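# Load all drinks into the upright canvas bag

## Task

Get every drink resting on the bottom inside the canvas bag, with the bag upright and its sides standing. Nothing may depend on the robot to stay in place at the end. Release everything and withdraw the arms once finished.

## Robot and tools

Robot: two arms, left_arm and right_arm, each with six joints and a parallel gripper. Do not drop, knock or push rigid items off the table; cloth, paper or film leaving the table does not count against you. Never let the arms collide or press on each other hard. Something may occasionally tug a held part or shove a loose object.

Frame: the state line reports each gripper in one shared scene frame. The origin sits on the table surface midway between the arms, +z is up, +x reaches out over the table, and left_arm is on the +y side. The names left and right do not correspond to image sides. end_effector_position is in metres and marks the point between the finger pads, roughly 1 cm behind the tips; end_effector_quat_wxyz gives orientation as w,x,y,z. Fingers point along the gripper's +z and close along its y axis. Reported hand positions can be off, more so when reaching far.

Tool execute_actions, argument actions: a list holding at most one item, or empty. An empty list sends nothing and returns the current state with pictures. An action is {"rows": [...], "steps": n}: n control steps of 1/30 s each, n from 12 to 15 (default 15). Each row is one list of 14 numbers covering both arms, always all 14 even if only one arm moves: left_arm waist, shoulder, elbow, wrist pitch, wrist yaw, wrist roll, opening, then the same seven for right_arm. Up to 15 rows; one row per step, the final row repeating if rows run out. Joint numbers are absolute target angles in radians, the same quantities printed under Joint positions, not offsets. Stated ranges: waist -2.618 to 3.054, shoulder 0.000 to 3.142, elbow 0.000 to 3.142, wrist pitch -1.571 to 1.571, wrist yaw -1.571 to 1.571, wrist roll -2.094 to 2.094. A call is rejected (nothing sent) if any target exceeds a range end by over 0.036 rad and lies further out than that joint's last reported angle. Real ends may differ by up to 0.036 rad; targets beyond them are clipped and a "joint sent to its limit" line may appear, possibly referring to an earlier action. Its absence does not prove more travel is available. The opening number is an absolute gripper command on a scale from -1 (closed) to +1 (fully open).

A wait is {"steps": n} with no rows, n up to 300; it sends no command and returns once n steps have passed since the previous result. Add "pictures": true to get camera images with an action result; otherwise images come only with an empty list.

Timing: each action's result is captured 12 steps before it ends, and those final steps run while you compose the next call. The simulation keeps running while you think and write; the arms keep heading to the last row sent until all motion nearly stops or a step is HELD. HELD marks steps where your row was partly or wholly not sent. "joint command not followed" means a clearance check altered or blocked joint targets on some steps; the rest of the row still applied.

Motion: joint speed is capped. Each step the target sent to a joint stays within a fixed lead of its measured angle: waist 0.202, shoulder 0.258, elbow 0.238, wrist pitch 0.573, wrist yaw and roll 0.522 rad. If targets would move a gripper more than 70 mm from where it is, all that arm's targets are scaled back. Friction can leave a joint up to about 0.031 rad short, and smaller commanded changes may not move it at all.

Gripping: grip_measured is the gripper motor position on the -1..+1 scale. The pads meet near -0.94 and each millimetre of object width adds about 0.0208; each gripper has its own fixed offset up to about 0.02. Fingers are spring-coupled, so after contact the motor keeps going toward your number and grip_measured barely reveals the touch. Commanding further below the object's width reading squeezes harder, up to about 50 to 62 N per pad (less on some grippers, and less on parts under about 5 mm thick); first contact may spike. On a rigid flat-sided object grip_measured settles at most about 0.21 below the width reading, more on soft, small or round items. Keep sending the same closing number to keep a hold. Joint positions also lists the opening in metres, from 0.093 open to 0.000 closed, about the pad gap when free; when gripping it can sit up to about 12 mm under the object's width (more for soft or round items) and may read 0. Joint velocities gives rates.

Motor heat: holding loads warms motors, even between calls. MOTOR HOT appears from 75 °C. At 90 °C that arm halts for 10 s, a level then disabled for 5 minutes before it can halt again at 90 °C; at 100 °C the arm and gripper go limp and the arm falls. Stops show as OVER-TEMPERATURE FAULT. Avoid long heavy holds.

Tool zoom_image: camera is one of cam_high, cam_low, cam_left_wrist, cam_right_wrist (each image 896x504); region is [x0, y0, x1, y1] in image pixels from the top-left, at most 504 by 504. It returns a finer view of that camera's most recent image.

Tool finished_scene: argument scene, the number of the scene being closed. It is final and reports whether the goal was met; the next scene's task comes in its result. Replying without any tool call ends the remaining work. Before calling it, make sure the drinks rest on the bag floor, the bag stands open, and both grippers have released and moved away.

Each tool is called after "Emit:" as name(argument=value, ...), one argument or row to a line, values as JSON.

## Session

Emit:
execute_actions(
  actions=[],
)

Scene clock: 0.00 s of 5400.00 s.
left_arm: end_effector_position=(+0.2441, +0.6438, +0.2150) grip_measured=+0.986 end_effector_quat_wxyz=(-0.269, -0.089, +0.833, +0.476) | right_arm: end_effector_position=(+0.1806, +0.1544, +0.0989) grip_measured=+0.985 end_effector_quat_wxyz=(-0.238, +0.923, -0.265, -0.147)
Joint positions: left_arm=[ 0.481  2.215  2.104 -1.446 -1.156  0.422  0.093] | right_arm=[ 1.154  2.029  1.627 -0.783 -0.427 -1.535  0.092]
Joint velocities: left_arm=[-0.007 -0.012  0.007  0.007 -0.007  0.081  0.002] | right_arm=[-0.002  0.002 -0.007  0.051  0.081  0.022 -0.   ]
Motor temperatures (°C, as the motors report them): left_arm=[26 31 27 27 29 28] | right_arm=[29 29 29 29 28 28]

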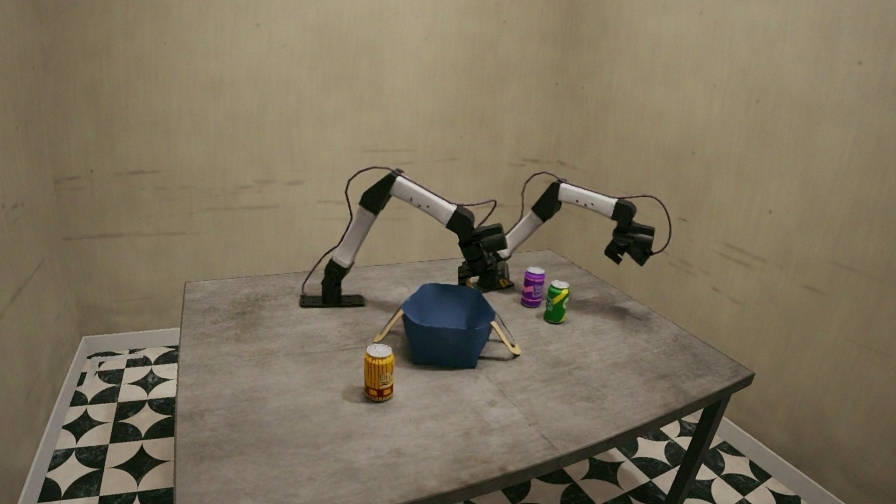

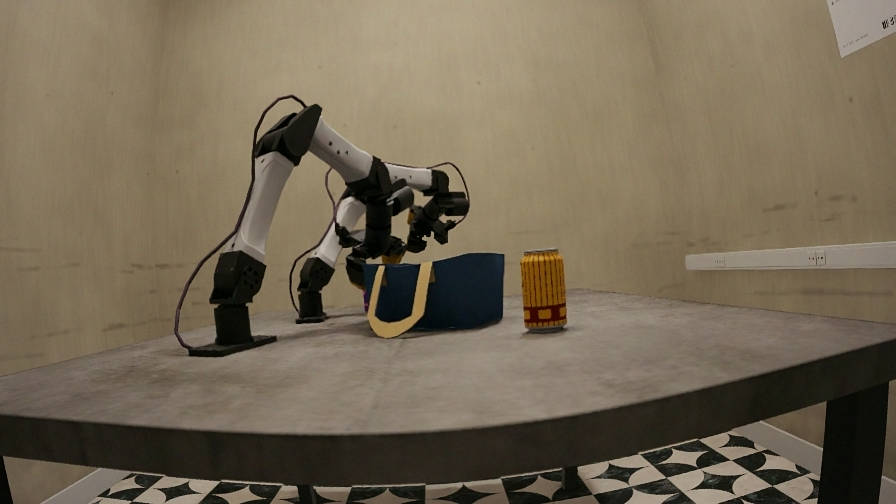

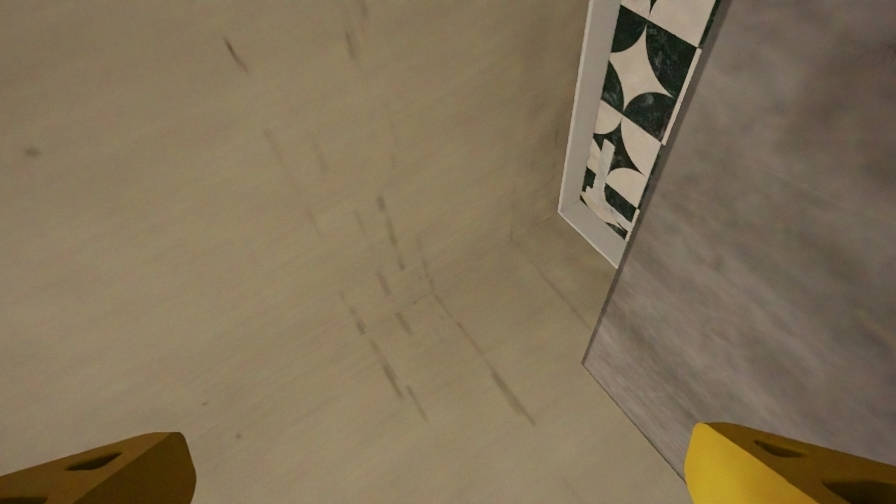

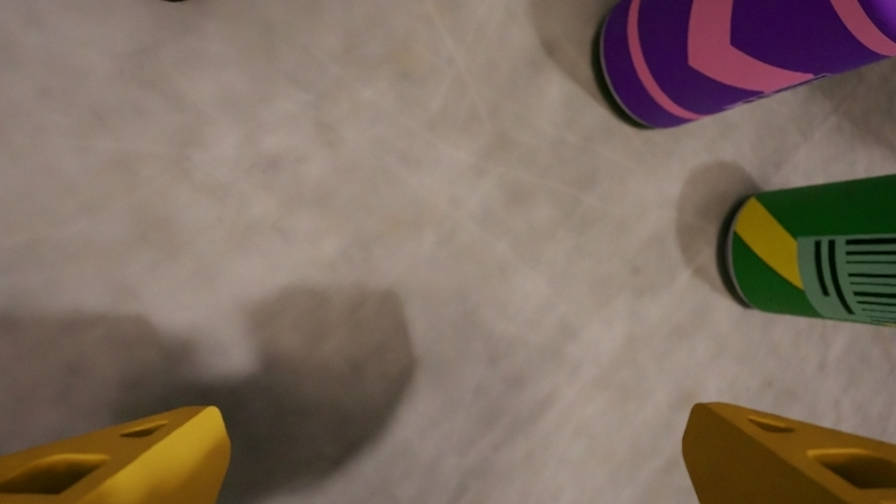

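Emit:
execute_actions(
  actions=[
    {"rows":[[0.3,1.9,2.0,-1.5,-0.6,0.2,1,1.154,1.7,1.7,-1.0,-0.3,-1.0,1],[0.0,1.6,1.9,-1.5,0,0,1,1.0,1.5,1.7,-1.3,0,-0.5,1],[0.0,1.6,1.9,-1.5,0,0,1,1.0,1.5,1.7,-1.3,0,-0.5,1],[0.0,1.6,1.9,-1.5,0,0,1,1.0,1.5,1.7,-1.3,0,-0.5,1],[0.0,1.6,1.9,-1.5,0,0,1,1.0,1.5,1.7,-1.3,0,-0.5,1],[0.0,1.6,1.9,-1.5,0,0,1,1.0,1.5,1.7,-1.3,0,-0.5,1],[0.0,1.6,1.9,-1.5,0,0,1,1.0,1.5,1.7,-1.3,0,-0.5,1],[0.0,1.6,1.9,-1.5,0,0,1,0.2,1.6,1.9,-1.5,0,0,1]],"steps":15},
  ],
)

Emit:
execute_actions(
  actions=[
    {"steps":45},
  ],
  pictures=true,
)

Scene clock: 1.13 s of 5400.00 s.
left_arm: end_effector_position=(+0.2551, +0.6105, +0.2047) grip_measured=+0.986 end_effector_quat_wxyz=(-0.204, -0.113, +0.869, +0.436) | right_arm: end_effector_position=(+0.1850, +0.1310, +0.1132) grip_measured=+0.985 end_effector_quat_wxyz=(-0.208, +0.906, -0.344, -0.131)
Joint positions: left_arm=[ 0.43   2.134  2.021 -1.446 -1.005  0.323  0.093] | right_arm=[ 1.141  1.97   1.627 -0.875 -0.356 -1.402  0.092]
Joint velocities: left_arm=[-0.935 -1.106 -0.916 -0.212  1.648 -1.179 -0.   ] | right_arm=[-0.379 -0.926 -0.007 -1.253  0.96   1.253 -0.001]
Motor temperatures (°C, as the motors report them): left_arm=[26 32 27 27 29 28] | right_arm=[29 30 29 29 28 28]
Steps of this call (steps 1 to 31: nothing new was sent; steps 32 to 34: the first 3 steps of this action). Readings (joint positions):
32: left_arm=[0.473 2.201 2.092 -1.442 -1.120 0.403] | right_arm=[1.154 2.017 1.627 -0.793 -0.416 -1.495]
33: left_arm=[0.457 2.171 2.057 -1.441 -1.061 0.364] | right_arm=[1.150 2.000 1.627 -0.833 -0.388 -1.446]
34: the state above

Scene clock: 2.63 s of 5400.00 s.
left_arm: end_effector_position=(+0.3164, +0.3153, +0.2935) grip_measured=+0.986 end_effector_quat_wxyz=(+0.208, -0.067, +0.976, +0.020) | right_arm: end_effector_position=(+0.3007, -0.2730, +0.2753) grip_measured=+0.986 end_effector_quat_wxyz=(+0.177, -0.003, +0.984, -0.004)
Joint positions: left_arm=[-0.004  1.584  1.919 -1.485 -0.01   0.006  0.093] | right_arm=[ 0.192  1.605  1.883 -1.493  0.007 -0.008  0.093]
Joint velocities: left_arm=[ 0.002 -0.007  0.002 -0.022  0.007 -0.095  0.001] | right_arm=[ 0.002 -0.007  0.002 -0.007 -0.007  0.007  0.   ]
Motor temperatures (°C, as the motors report them): left_arm=[26 32 27 27 29 28] | right_arm=[29 30 30 29 28 28]
Kept back: nothing.
Steps of this call (steps 1 to 12: the last 12 steps of your previous action; steps 13 to 45: the robot went on to your last target). Readings (joint positions):
1: left_arm=[0.395 2.095 1.995 -1.452 -0.949 0.287] | right_arm=[1.126 1.937 1.627 -0.914 -0.325 -1.357]
2: left_arm=[0.355 2.056 1.977 -1.455 -0.894 0.256] | right_arm=[1.107 1.900 1.627 -0.949 -0.295 -1.309]
4: left_arm=[0.272 1.976 1.957 -1.457 -0.786 0.205] | right_arm=[1.068 1.821 1.632 -1.014 -0.237 -1.208]
8: left_arm=[0.109 1.807 1.944 -1.457 -0.569 0.133] | right_arm=[0.961 1.711 1.741 -1.161 -0.171 -1.031]
45: the state above

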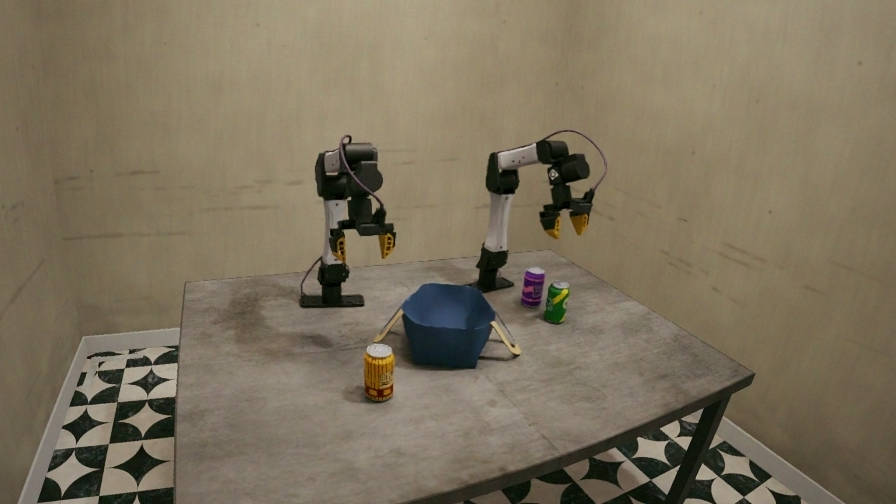

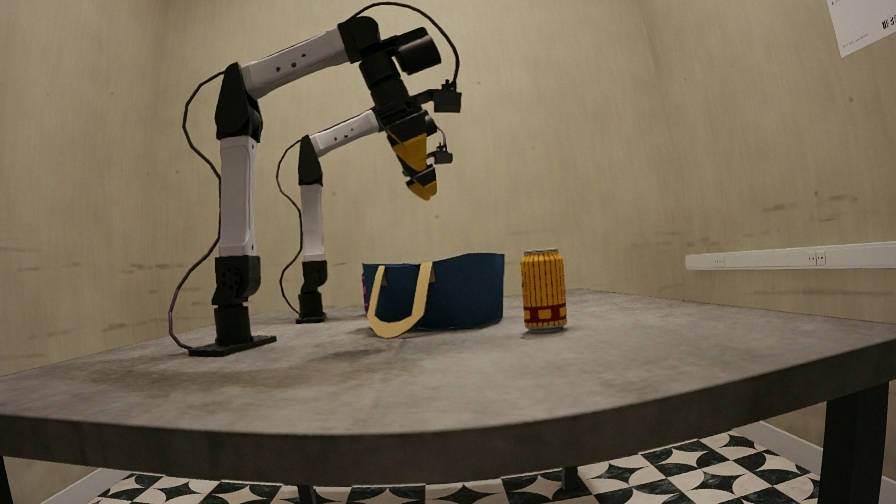

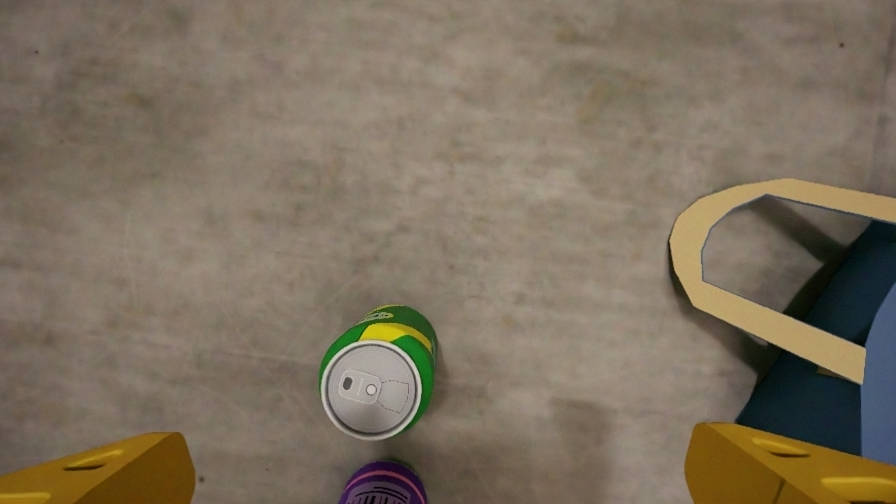

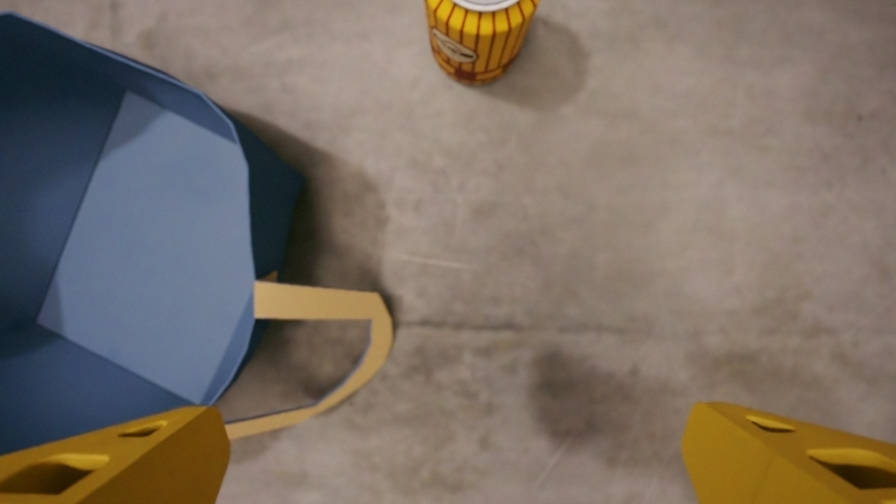

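Emit:
execute_actions(
  actions=[
    {"rows":[[0.14,1.7,1.64,-1.46,0,0,1,0.15,2.0,2.3,-1.5,0,0,1]],"steps":15},
  ],
)

Emit:
execute_actions(
  actions=[
    {"steps":20},
  ],
  pictures=true,
)

Scene clock: 3.27 s of 5400.00 s.
left_arm: end_effector_position=(+0.3104, +0.3329, +0.2633) grip_measured=+0.986 end_effector_quat_wxyz=(+0.169, -0.096, +0.981, +0.018) | right_arm: end_effector_position=(+0.3381, -0.2795, +0.2840) grip_measured=+0.986 end_effector_quat_wxyz=(+0.184, +0.006, +0.983, -0.004)
Joint positions: left_arm=[ 0.056  1.591  1.822 -1.461 -0.001  0.006  0.093] | right_arm=[ 0.173  1.765  2.102 -1.538  0.004 -0.008  0.093]
Joint velocities: left_arm=[ 0.764  0.276 -1.311  0.095 -0.051 -0.007  0.001] | right_arm=[-0.247  2.073  2.42   0.256  0.051 -0.081 -0.   ]
Motor temperatures (°C, as the motors report them): left_arm=[26 32 27 27 29 28] | right_arm=[29 30 30 29 28 28]
Steps of this call (steps 1 to 15: the robot went on to your last target; step 16: nothing new was sent; steps 17 to 19: the first 3 steps of this action). Readings (joint positions):
17: left_arm=[0.006 1.585 1.900 -1.474 -0.004 0.006] | right_arm=[0.189 1.637 1.927 -1.524 0.005 -0.008]
18: left_arm=[0.028 1.583 1.865 -1.465 -0.001 0.006] | right_arm=[0.182 1.697 2.017 -1.547 0.004 -0.008]
19: the state above

Scene clock: 3.93 s of 5400.00 s.
left_arm: end_effector_position=(+0.2892, +0.3553, +0.1743) grip_measured=+0.987 end_effector_quat_wxyz=(+0.019, -0.139, +0.990, +0.003) | right_arm: end_effector_position=(+0.4027, -0.2887, +0.2466) grip_measured=+0.986 end_effector_quat_wxyz=(+0.171, +0.015, +0.985, -0.006)
Joint positions: left_arm=[ 0.139  1.716  1.642 -1.459 -0.001  0.005  0.093] | right_arm=[ 0.155  2.011  2.278 -1.493  0.004 -0.007  0.093]
Joint velocities: left_arm=[ 0.007 -0.007  0.007  0.051  0.081 -0.051 -0.002] | right_arm=[-0.007  0.012  0.017  0.022  0.022  0.051 -0.001]
Motor temperatures (°C, as the motors report them): left_arm=[26 32 27 27 29 28] | right_arm=[29 30 30 29 28 28]
Kept back: nothing.
Steps of this call (steps 1 to 12: the last 12 steps of your previous action; steps 13 to 20: the robot went on to your last target). Readings (joint positions):
1: left_arm=[0.082 1.606 1.777 -1.459 -0.001 0.006] | right_arm=[0.167 1.837 2.179 -1.527 0.004 -0.008]
2: left_arm=[0.103 1.627 1.734 -1.459 -0.001 0.005] | right_arm=[0.161 1.899 2.235 -1.509 0.004 -0.008]
4: left_arm=[0.132 1.679 1.673 -1.459 -0.001 0.005] | right_arm=[0.156 1.982 2.266 -1.483 0.004 -0.007]
8: left_arm=[0.139 1.723 1.642 -1.459 -0.001 0.005] | right_arm=[0.155 2.034 2.266 -1.489 0.004 -0.007]
20: the state above

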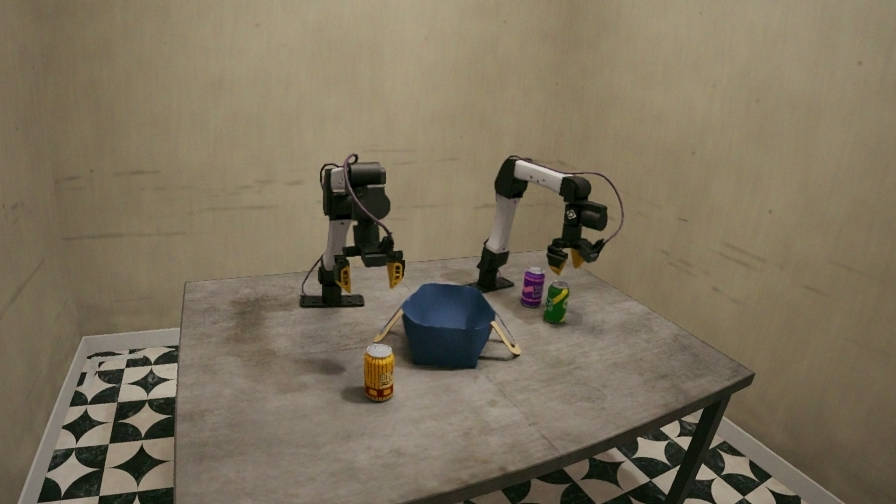

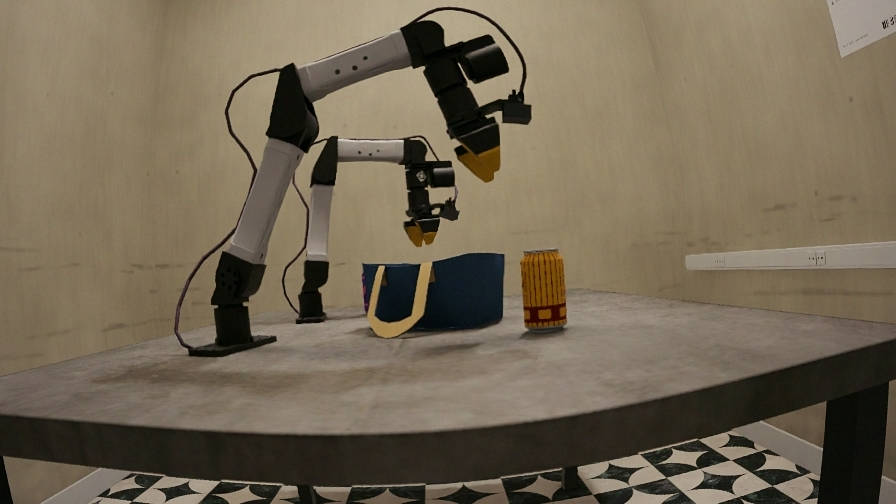

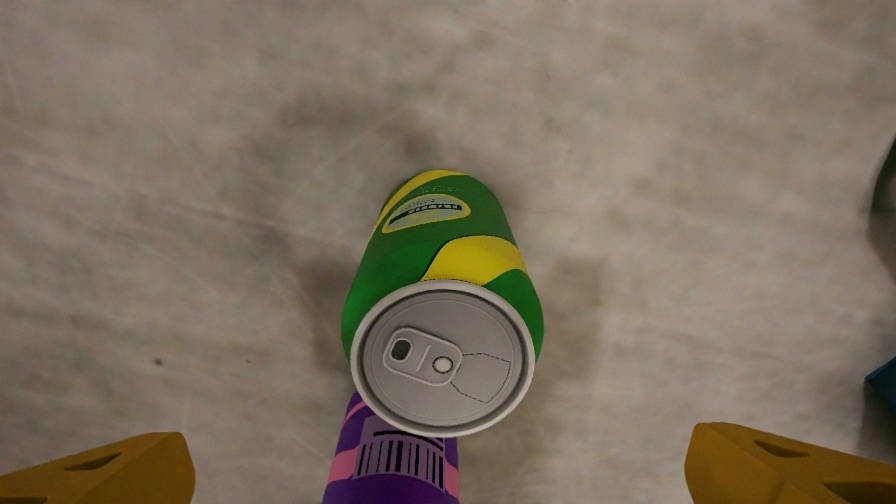

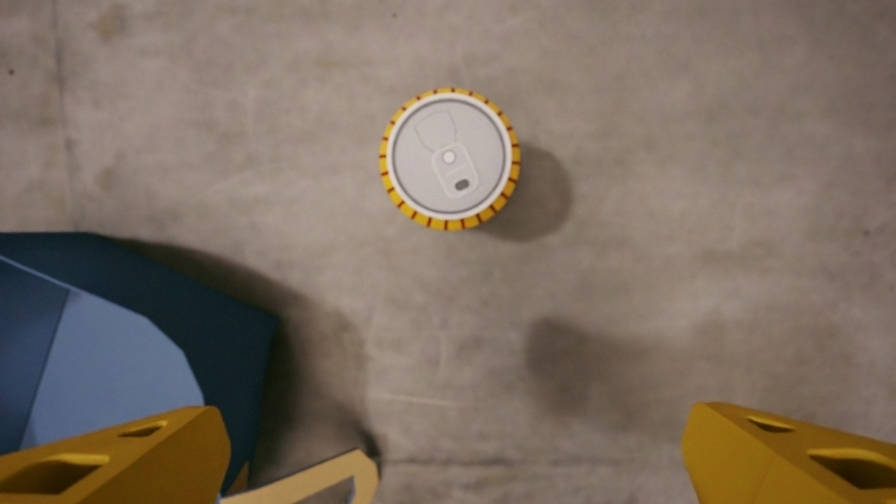

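Emit:
execute_actions(
  actions=[
    {"rows":[[0.14,1.85,1.46,-1.23,0,0,1,0.15,2.2,2.4,-1.5,0,0,1]],"steps":15},
  ],
)

Emit:
execute_actions(
  actions=[
    {"steps":20},
  ],
  pictures=true,
)

Scene clock: 4.43 s of 5400.00 s.
left_arm: end_effector_position=(+0.2936, +0.3566, +0.1464) grip_measured=+0.987 end_effector_quat_wxyz=(+0.008, -0.139, +0.990, +0.002) | right_arm: end_effector_position=(+0.4223, -0.2894, +0.2374) grip_measured=+0.986 end_effector_quat_wxyz=(+0.171, +0.015, +0.985, -0.006)
Joint positions: left_arm=[ 0.139  1.741  1.561 -1.374 -0.001  0.005  0.093] | right_arm=[ 0.155  2.1    2.376 -1.503  0.004 -0.007  0.093]
Joint velocities: left_arm=[ 0.002  0.647 -0.965  0.857  0.007 -0.022 -0.001] | right_arm=[-0.017  0.984  0.471  0.271  0.037 -0.007 -0.   ]
Motor temperatures (°C, as the motors report them): left_arm=[26 32 27 27 29 28] | right_arm=[29 30 30 29 28 28]
Steps of this call (steps 1 to 12: the robot went on to your last target; steps 13 to 15: the first 3 steps of this action). Readings (joint positions):
13: left_arm=[0.139 1.719 1.625 -1.439 -0.001 0.005] | right_arm=[0.155 2.033 2.304 -1.508 0.004 -0.007]
14: left_arm=[0.139 1.723 1.594 -1.404 -0.001 0.005] | right_arm=[0.155 2.066 2.349 -1.514 0.004 -0.007]
15: the state above

Scene clock: 5.10 s of 5400.00 s.
left_arm: end_effector_position=(+0.3005, +0.3586, +0.0839) grip_measured=+0.987 end_effector_quat_wxyz=(-0.036, -0.139, +0.990, -0.005) | right_arm: end_effector_position=(+0.4365, -0.2899, +0.1911) grip_measured=+0.986 end_effector_quat_wxyz=(+0.124, +0.015, +0.992, -0.005)
Joint positions: left_arm=[ 0.139  1.865  1.464 -1.243 -0.001  0.005  0.093] | right_arm=[ 0.155  2.213  2.385 -1.495  0.004 -0.007  0.093]
Joint velocities: left_arm=[-0.002 -0.002 -0.007 -0.11  -0.022 -0.022 -0.001] | right_arm=[ 0.007 -0.007  0.017 -0.022 -0.051 -0.022 -0.   ]
Motor temperatures (°C, as the motors report them): left_arm=[26 32 27 27 29 28] | right_arm=[29 30 30 29 28 28]
Kept back: nothing.
Steps of this call (steps 1 to 12: the last 12 steps of your previous action; steps 13 to 20: the robot went on to your last target). Readings (joint positions):
1: left_arm=[0.139 1.769 1.531 -1.348 -0.001 0.005] | right_arm=[0.155 2.131 2.384 -1.495 0.004 -0.007]
2: left_arm=[0.139 1.799 1.506 -1.325 -0.001 0.005] | right_arm=[0.155 2.158 2.385 -1.493 0.004 -0.007]
4: left_arm=[0.139 1.851 1.475 -1.293 -0.001 0.005] | right_arm=[0.155 2.202 2.385 -1.493 0.004 -0.007]
8: left_arm=[0.139 1.867 1.464 -1.262 -0.001 0.005] | right_arm=[0.155 2.224 2.385 -1.495 0.004 -0.007]
20: the state above

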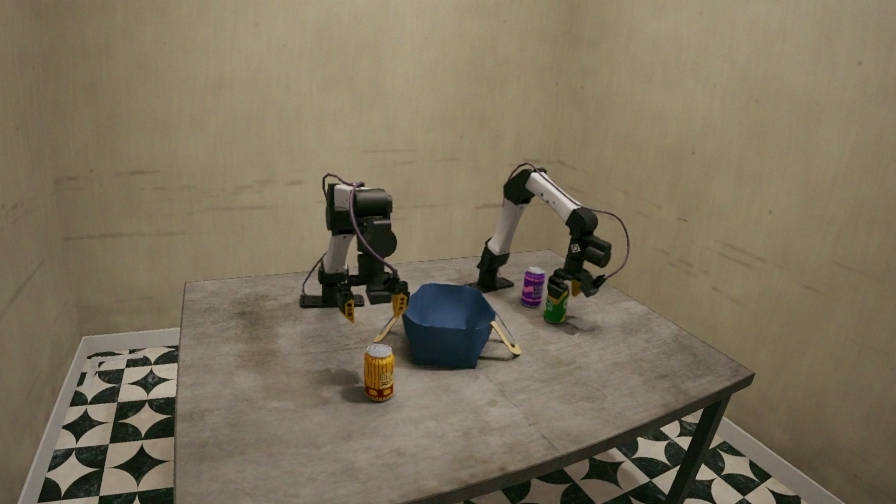

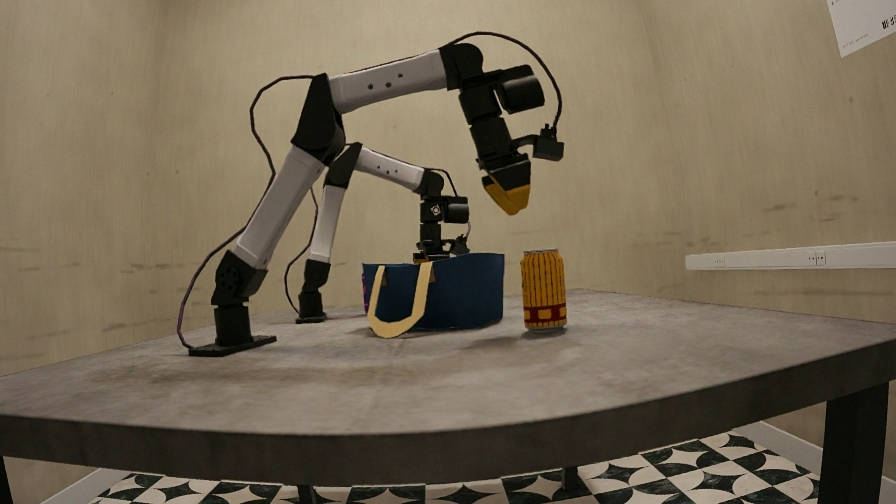

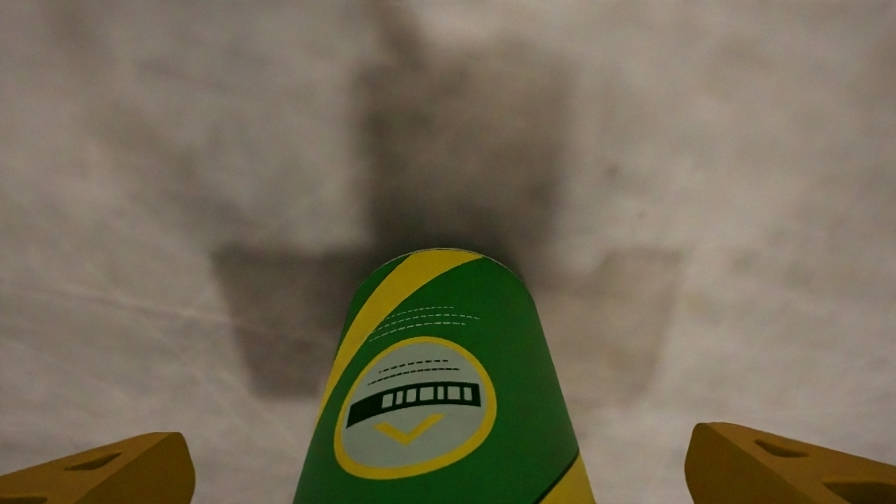

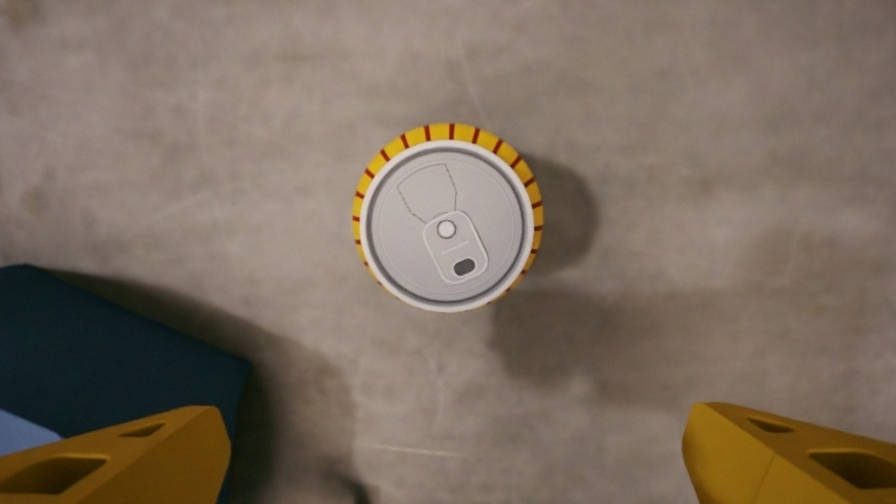

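Emit:
execute_actions(
  actions=[
    {"rows":[[0.14,1.81,1.39,-1.2,0,0,1,0.15,2.4,2.68,-1.53,0,0,1]],"steps":15},
  ],
)

Emit:
execute_actions(
  actions=[
    {"rows":[[0.14,1.81,1.39,-1.2,0,0,0,0.15,2.45,2.7,-1.53,0,0,1]],"steps":15},
  ],
)

Emit:
execute_actions(
  actions=[
    {"steps":20},
  ],
  pictures=true,
)

Scene clock: 9.13 s of 5400.00 s.
left_arm: end_effector_position=(+0.2954, +0.3572, +0.0818) grip_measured=+0.987 end_effector_quat_wxyz=(-0.033, -0.139, +0.990, -0.004) | right_arm: end_effector_position=(+0.4634, -0.2909, +0.1950) grip_measured=+0.986 end_effector_quat_wxyz=(+0.152, +0.015, +0.988, -0.005)
Joint positions: left_arm=[ 0.139  1.84   1.424 -1.221 -0.001  0.005  0.093] | right_arm=[ 0.155  2.328  2.588 -1.525  0.004 -0.007  0.093]
Joint velocities: left_arm=[ 0.002 -0.237 -0.32   0.022  0.022 -0.022 -0.   ] | right_arm=[ 0.007  1.033  1.502  0.418 -0.037  0.007 -0.   ]
Motor temperatures (°C, as the motors report them): left_arm=[26 33 28 27 29 28] | right_arm=[29 32 30 29 28 28]
Steps of this call (steps 1 to 15: the robot went on to your last target; steps 16 to 90: nothing new was sent; then 0.93 s passed at rest; steps 91 to 93: the first 3 steps of this action). Readings (joint positions):
91: left_arm=[0.139 1.860 1.455 -1.232 -0.001 0.005] | right_arm=[0.155 2.240 2.432 -1.521 0.004 -0.007]
92: left_arm=[0.139 1.849 1.437 -1.221 -0.001 0.005] | right_arm=[0.155 2.287 2.522 -1.536 0.004 -0.007]
93: the state above

Scene clock: 9.63 s of 5400.00 s.
left_arm: end_effector_position=(+0.2942, +0.3567, +0.0824) grip_measured=+0.276 end_effector_quat_wxyz=(-0.029, -0.139, +0.990, -0.004) | right_arm: end_effector_position=(+0.4797, -0.2915, +0.1773) grip_measured=+0.986 end_effector_quat_wxyz=(+0.151, +0.015, +0.988, -0.005)
Joint positions: left_arm=[ 0.139  1.828  1.411 -1.212 -0.001  0.005  0.058] | right_arm=[ 0.155  2.419  2.676 -1.525  0.004 -0.007  0.093]
Joint velocities: left_arm=[-0.007 -0.007  0.012  0.022 -0.022 -0.022 -0.422] | right_arm=[ 0.012  0.178  0.095 -0.051  0.037 -0.066 -0.001]
Motor temperatures (°C, as the motors report them): left_arm=[26 34 28 27 29 28] | right_arm=[29 32 30 29 28 28]
Steps of this call (steps 1 to 12: the last 12 steps of your previous action; steps 13 to 15: the first 3 steps of this action). Readings (joint positions):
13: left_arm=[0.139 1.828 1.411 -1.213 -0.001 0.005] | right_arm=[0.155 2.406 2.661 -1.525 0.004 -0.007]
14: left_arm=[0.139 1.828 1.411 -1.213 -0.001 0.005] | right_arm=[0.155 2.412 2.671 -1.525 0.004 -0.007]
15: the state above

Scene clock: 10.30 s of 5400.00 s.
left_arm: end_effector_position=(+0.2946, +0.3568, +0.0824) grip_measured=+0.131 end_effector_quat_wxyz=(-0.028, -0.139, +0.990, -0.004) | right_arm: end_effector_position=(+0.4814, -0.2916, +0.1647) grip_measured=+0.986 end_effector_quat_wxyz=(+0.139, +0.015, +0.990, -0.005)
Joint positions: left_arm=[ 0.139  1.828  1.411 -1.211 -0.001  0.005  0.052] | right_arm=[ 0.155  2.445  2.678 -1.525  0.004 -0.007  0.093]
Joint velocities: left_arm=[ 0.002 -0.027 -0.007  0.066  0.022 -0.037 -0.   ] | right_arm=[-0.007  0.022 -0.022  0.022 -0.081  0.007  0.   ]
Motor temperatures (°C, as the motors report them): left_arm=[26 34 28 27 29 28] | right_arm=[29 32 31 29 28 28]
Kept back: nothing.
Steps of this call (steps 1 to 12: the last 12 steps of your previous action; steps 13 to 20: the robot went on to your last target). Readings (joint positions):
1: left_arm=[0.139 1.828 1.411 -1.211 -0.001 0.005] | right_arm=[0.155 2.424 2.677 -1.525 0.004 -0.007]
2: left_arm=[0.139 1.828 1.411 -1.211 -0.001 0.005] | right_arm=[0.155 2.430 2.678 -1.525 0.004 -0.007]
4: left_arm=[0.139 1.828 1.411 -1.211 -0.001 0.005] | right_arm=[0.155 2.439 2.678 -1.525 0.004 -0.007]
8: left_arm=[0.139 1.828 1.411 -1.211 -0.001 0.005] | right_arm=[0.155 2.445 2.678 -1.525 0.004 -0.007]
20: the state above

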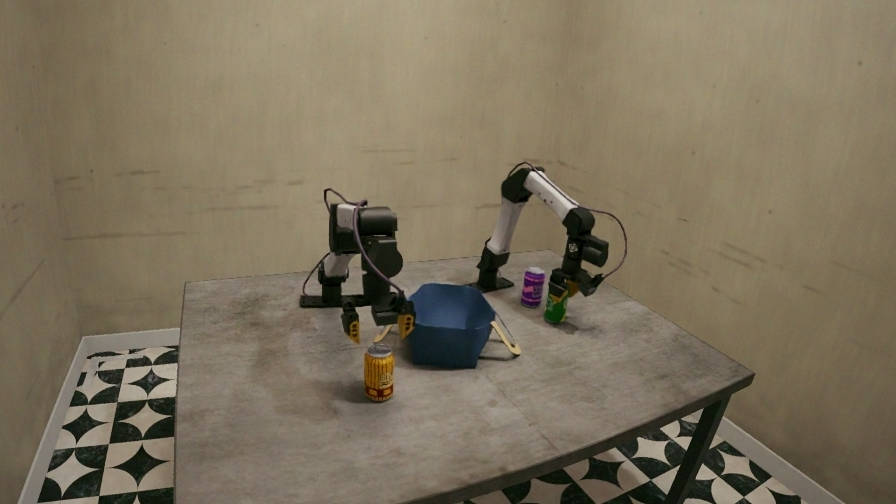

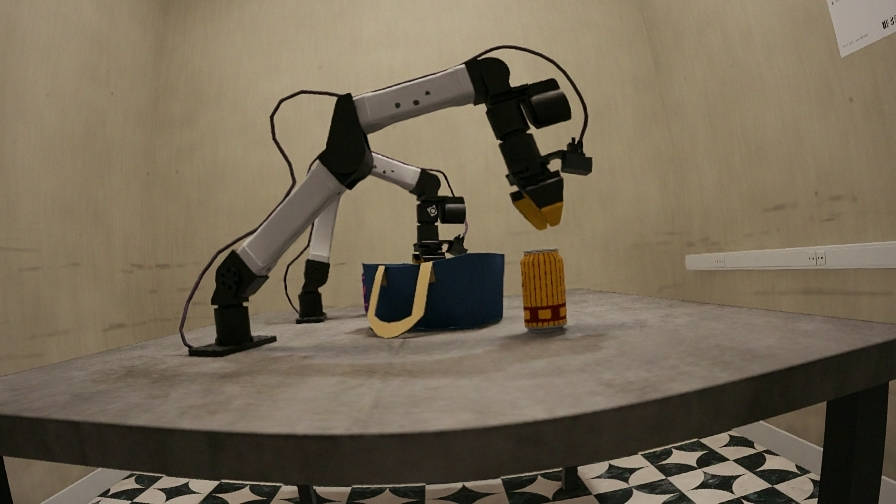

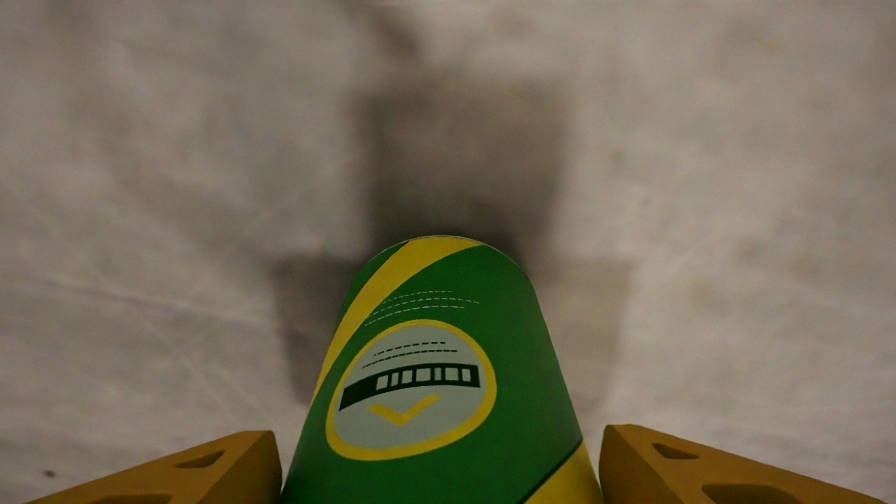

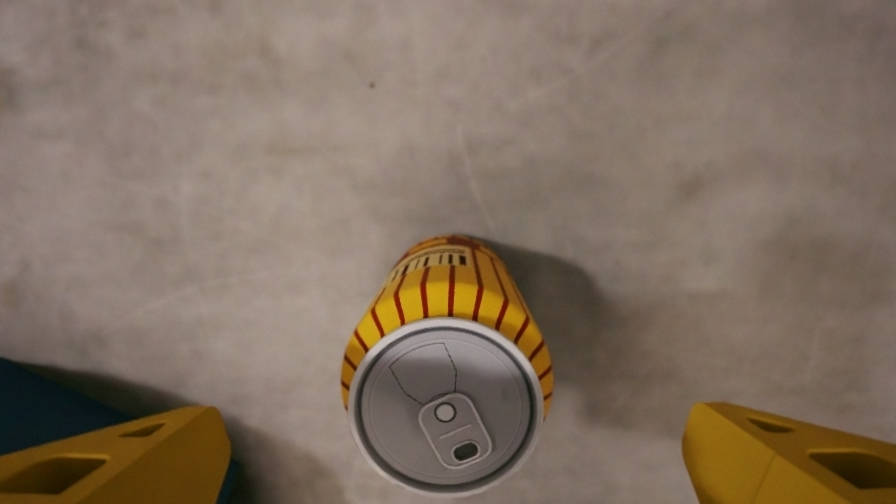

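Emit:
execute_actions(
  actions=[
    {"rows":[[0.14,1.7,1.6,-1.4,0,0,0,0.15,2.45,2.5,-1.45,0,0,1],[0.14,1.65,1.8,-1.5,0,0,0,0.15,2.44,2.42,-1.4,0,0,1],[0.14,1.65,1.8,-1.5,0,0,0,0.15,2.44,2.42,-1.4,0,0,1],[0.14,1.65,1.9,-1.5,0,0,0,0.15,2.43,2.36,-1.35,0,0,1],[0.14,1.7,2.0,-1.5,0,0,0,0.15,2.43,2.36,-1.35,0,0,1],[0.14,1.7,2.0,-1.5,0,0,0,0.15,2.43,2.36,-1.35,0,0,1],[0.14,1.7,2.0,-1.5,0,0,0,0.15,2.43,2.36,-1.35,0,0,1],[0.14,1.7,2.0,-1.5,0,0,0,0.15,2.43,2.36,-1.35,0,0,1],[-0.2,1.82,2.25,-1.5,0,0,0,0.15,2.43,2.36,-1.35,0,0,1]],"steps":15},
  ],
)

Emit:
execute_actions(
  actions=[
    {"steps":20},
  ],
  pictures=true,
)

Scene clock: 11.37 s of 5400.00 s.
left_arm: end_effector_position=(+0.2978, +0.3578, +0.1083) grip_measured=+0.131 end_effector_quat_wxyz=(-0.019, -0.139, +0.990, -0.002) | right_arm: end_effector_position=(+0.4749, -0.2914, +0.1424) grip_measured=+0.986 end_effector_quat_wxyz=(+0.113, +0.015, +0.994, -0.004)
Joint positions: left_arm=[ 0.139  1.81   1.493 -1.291 -0.001  0.005  0.052] | right_arm=[ 0.155  2.412  2.532 -1.466  0.004 -0.007  0.093]
Joint velocities: left_arm=[-0.012 -0.437  1.101 -0.857 -0.007 -0.037  0.001] | right_arm=[-0.012 -0.017 -1.36   0.344 -0.051 -0.051 -0.001]
Motor temperatures (°C, as the motors report them): left_arm=[26 34 28 27 29 28] | right_arm=[29 33 31 29 28 28]
Steps of this call (steps 1 to 15: the robot went on to your last target; steps 16 to 29: nothing new was sent; steps 30 to 32: the first 3 steps of this action). Readings (joint positions):
30: left_arm=[0.139 1.825 1.427 -1.229 -0.001 0.005] | right_arm=[0.155 2.438 2.649 -1.510 0.004 -0.007]
31: left_arm=[0.139 1.823 1.457 -1.260 -0.001 0.005] | right_arm=[0.155 2.421 2.589 -1.483 0.004 -0.007]
32: the state above

Scene clock: 12.03 s of 5400.00 s.
left_arm: end_effector_position=(+0.3807, +0.2399, +0.3064) grip_measured=+0.131 end_effector_quat_wxyz=(+0.234, +0.033, +0.972, -0.013) | right_arm: end_effector_position=(+0.4698, -0.2912, +0.0837) grip_measured=+0.986 end_effector_quat_wxyz=(+0.064, +0.015, +0.998, -0.003)
Joint positions: left_arm=[-0.207  1.819  2.229 -1.509  0.013  0.004  0.052] | right_arm=[ 0.155  2.443  2.365 -1.365  0.004 -0.007  0.093]
Joint velocities: left_arm=[ 0.076  0.027 -0.007 -0.256 -0.066  0.007  0.001] | right_arm=[-0.002 -0.007  0.007 -0.007  0.022 -0.007  0.   ]
Motor temperatures (°C, as the motors report them): left_arm=[26 34 28 27 29 28] | right_arm=[29 33 31 29 28 28]
Kept back: nothing.
Steps of this call (steps 1 to 12: the last 12 steps of your previous action; steps 13 to 20: the robot went on to your last target). Readings (joint positions):
1: left_arm=[0.139 1.793 1.532 -1.317 -0.001 0.005] | right_arm=[0.155 2.412 2.482 -1.448 0.004 -0.007]
2: left_arm=[0.139 1.778 1.581 -1.342 -0.001 0.005] | right_arm=[0.155 2.415 2.437 -1.431 0.004 -0.007]
4: left_arm=[0.139 1.760 1.704 -1.394 -0.001 0.005] | right_arm=[0.155 2.435 2.386 -1.414 0.004 -0.007]
8: left_arm=[0.039 1.771 1.977 -1.445 -0.040 0.004] | right_arm=[0.155 2.453 2.365 -1.392 0.004 -0.007]
20: the state above

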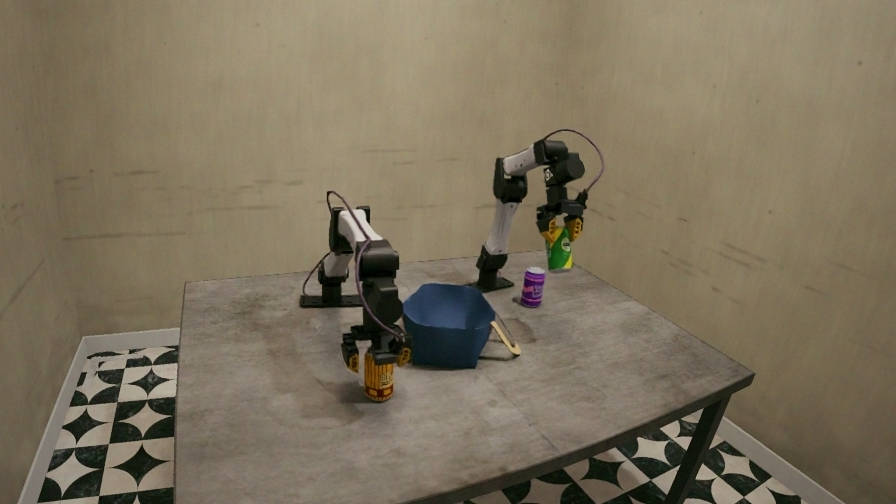

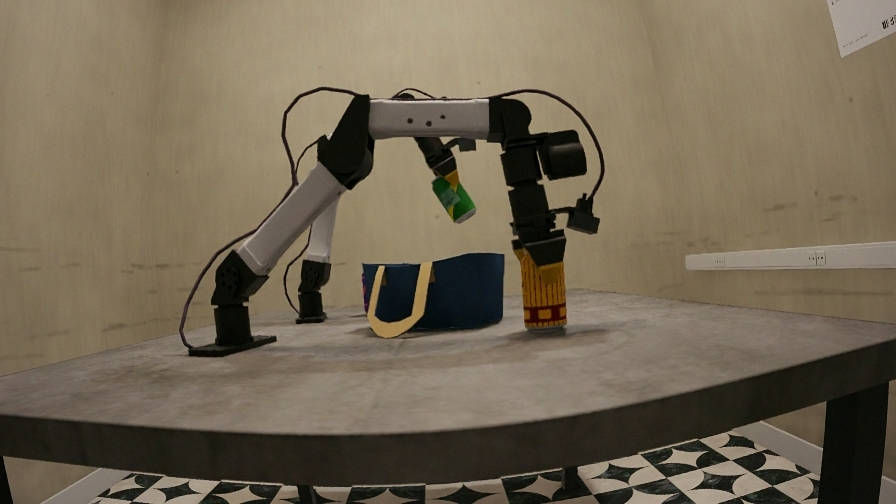

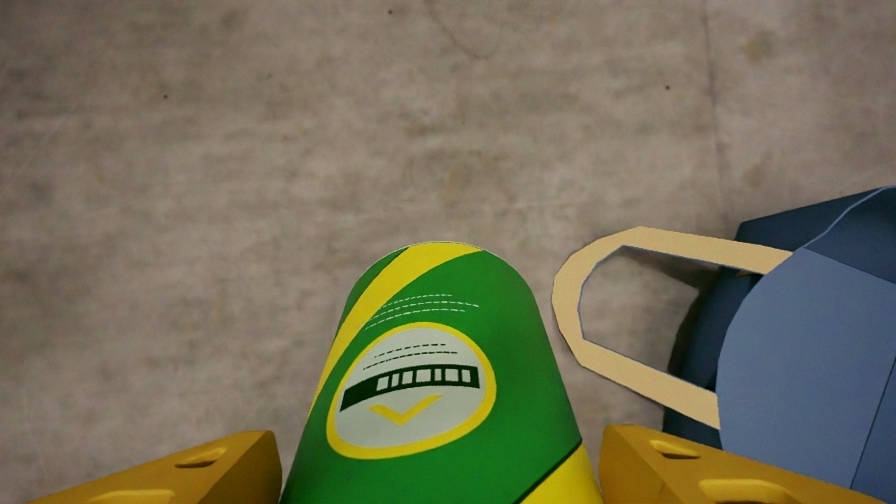

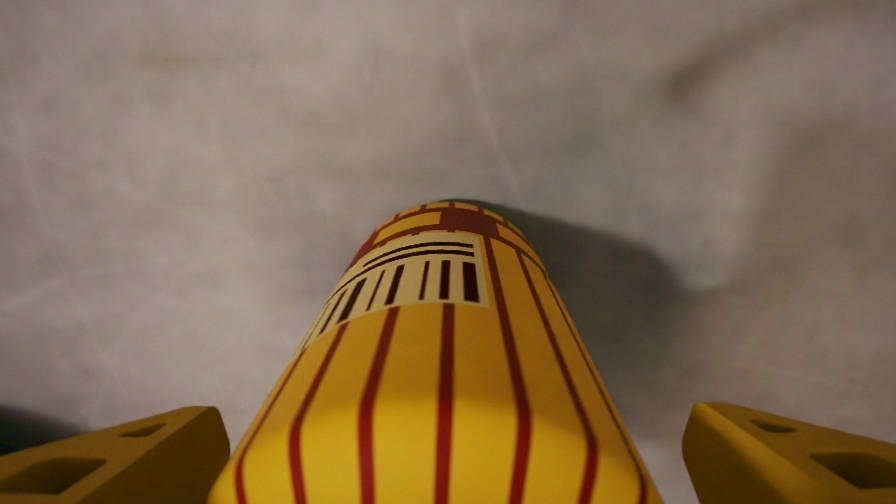

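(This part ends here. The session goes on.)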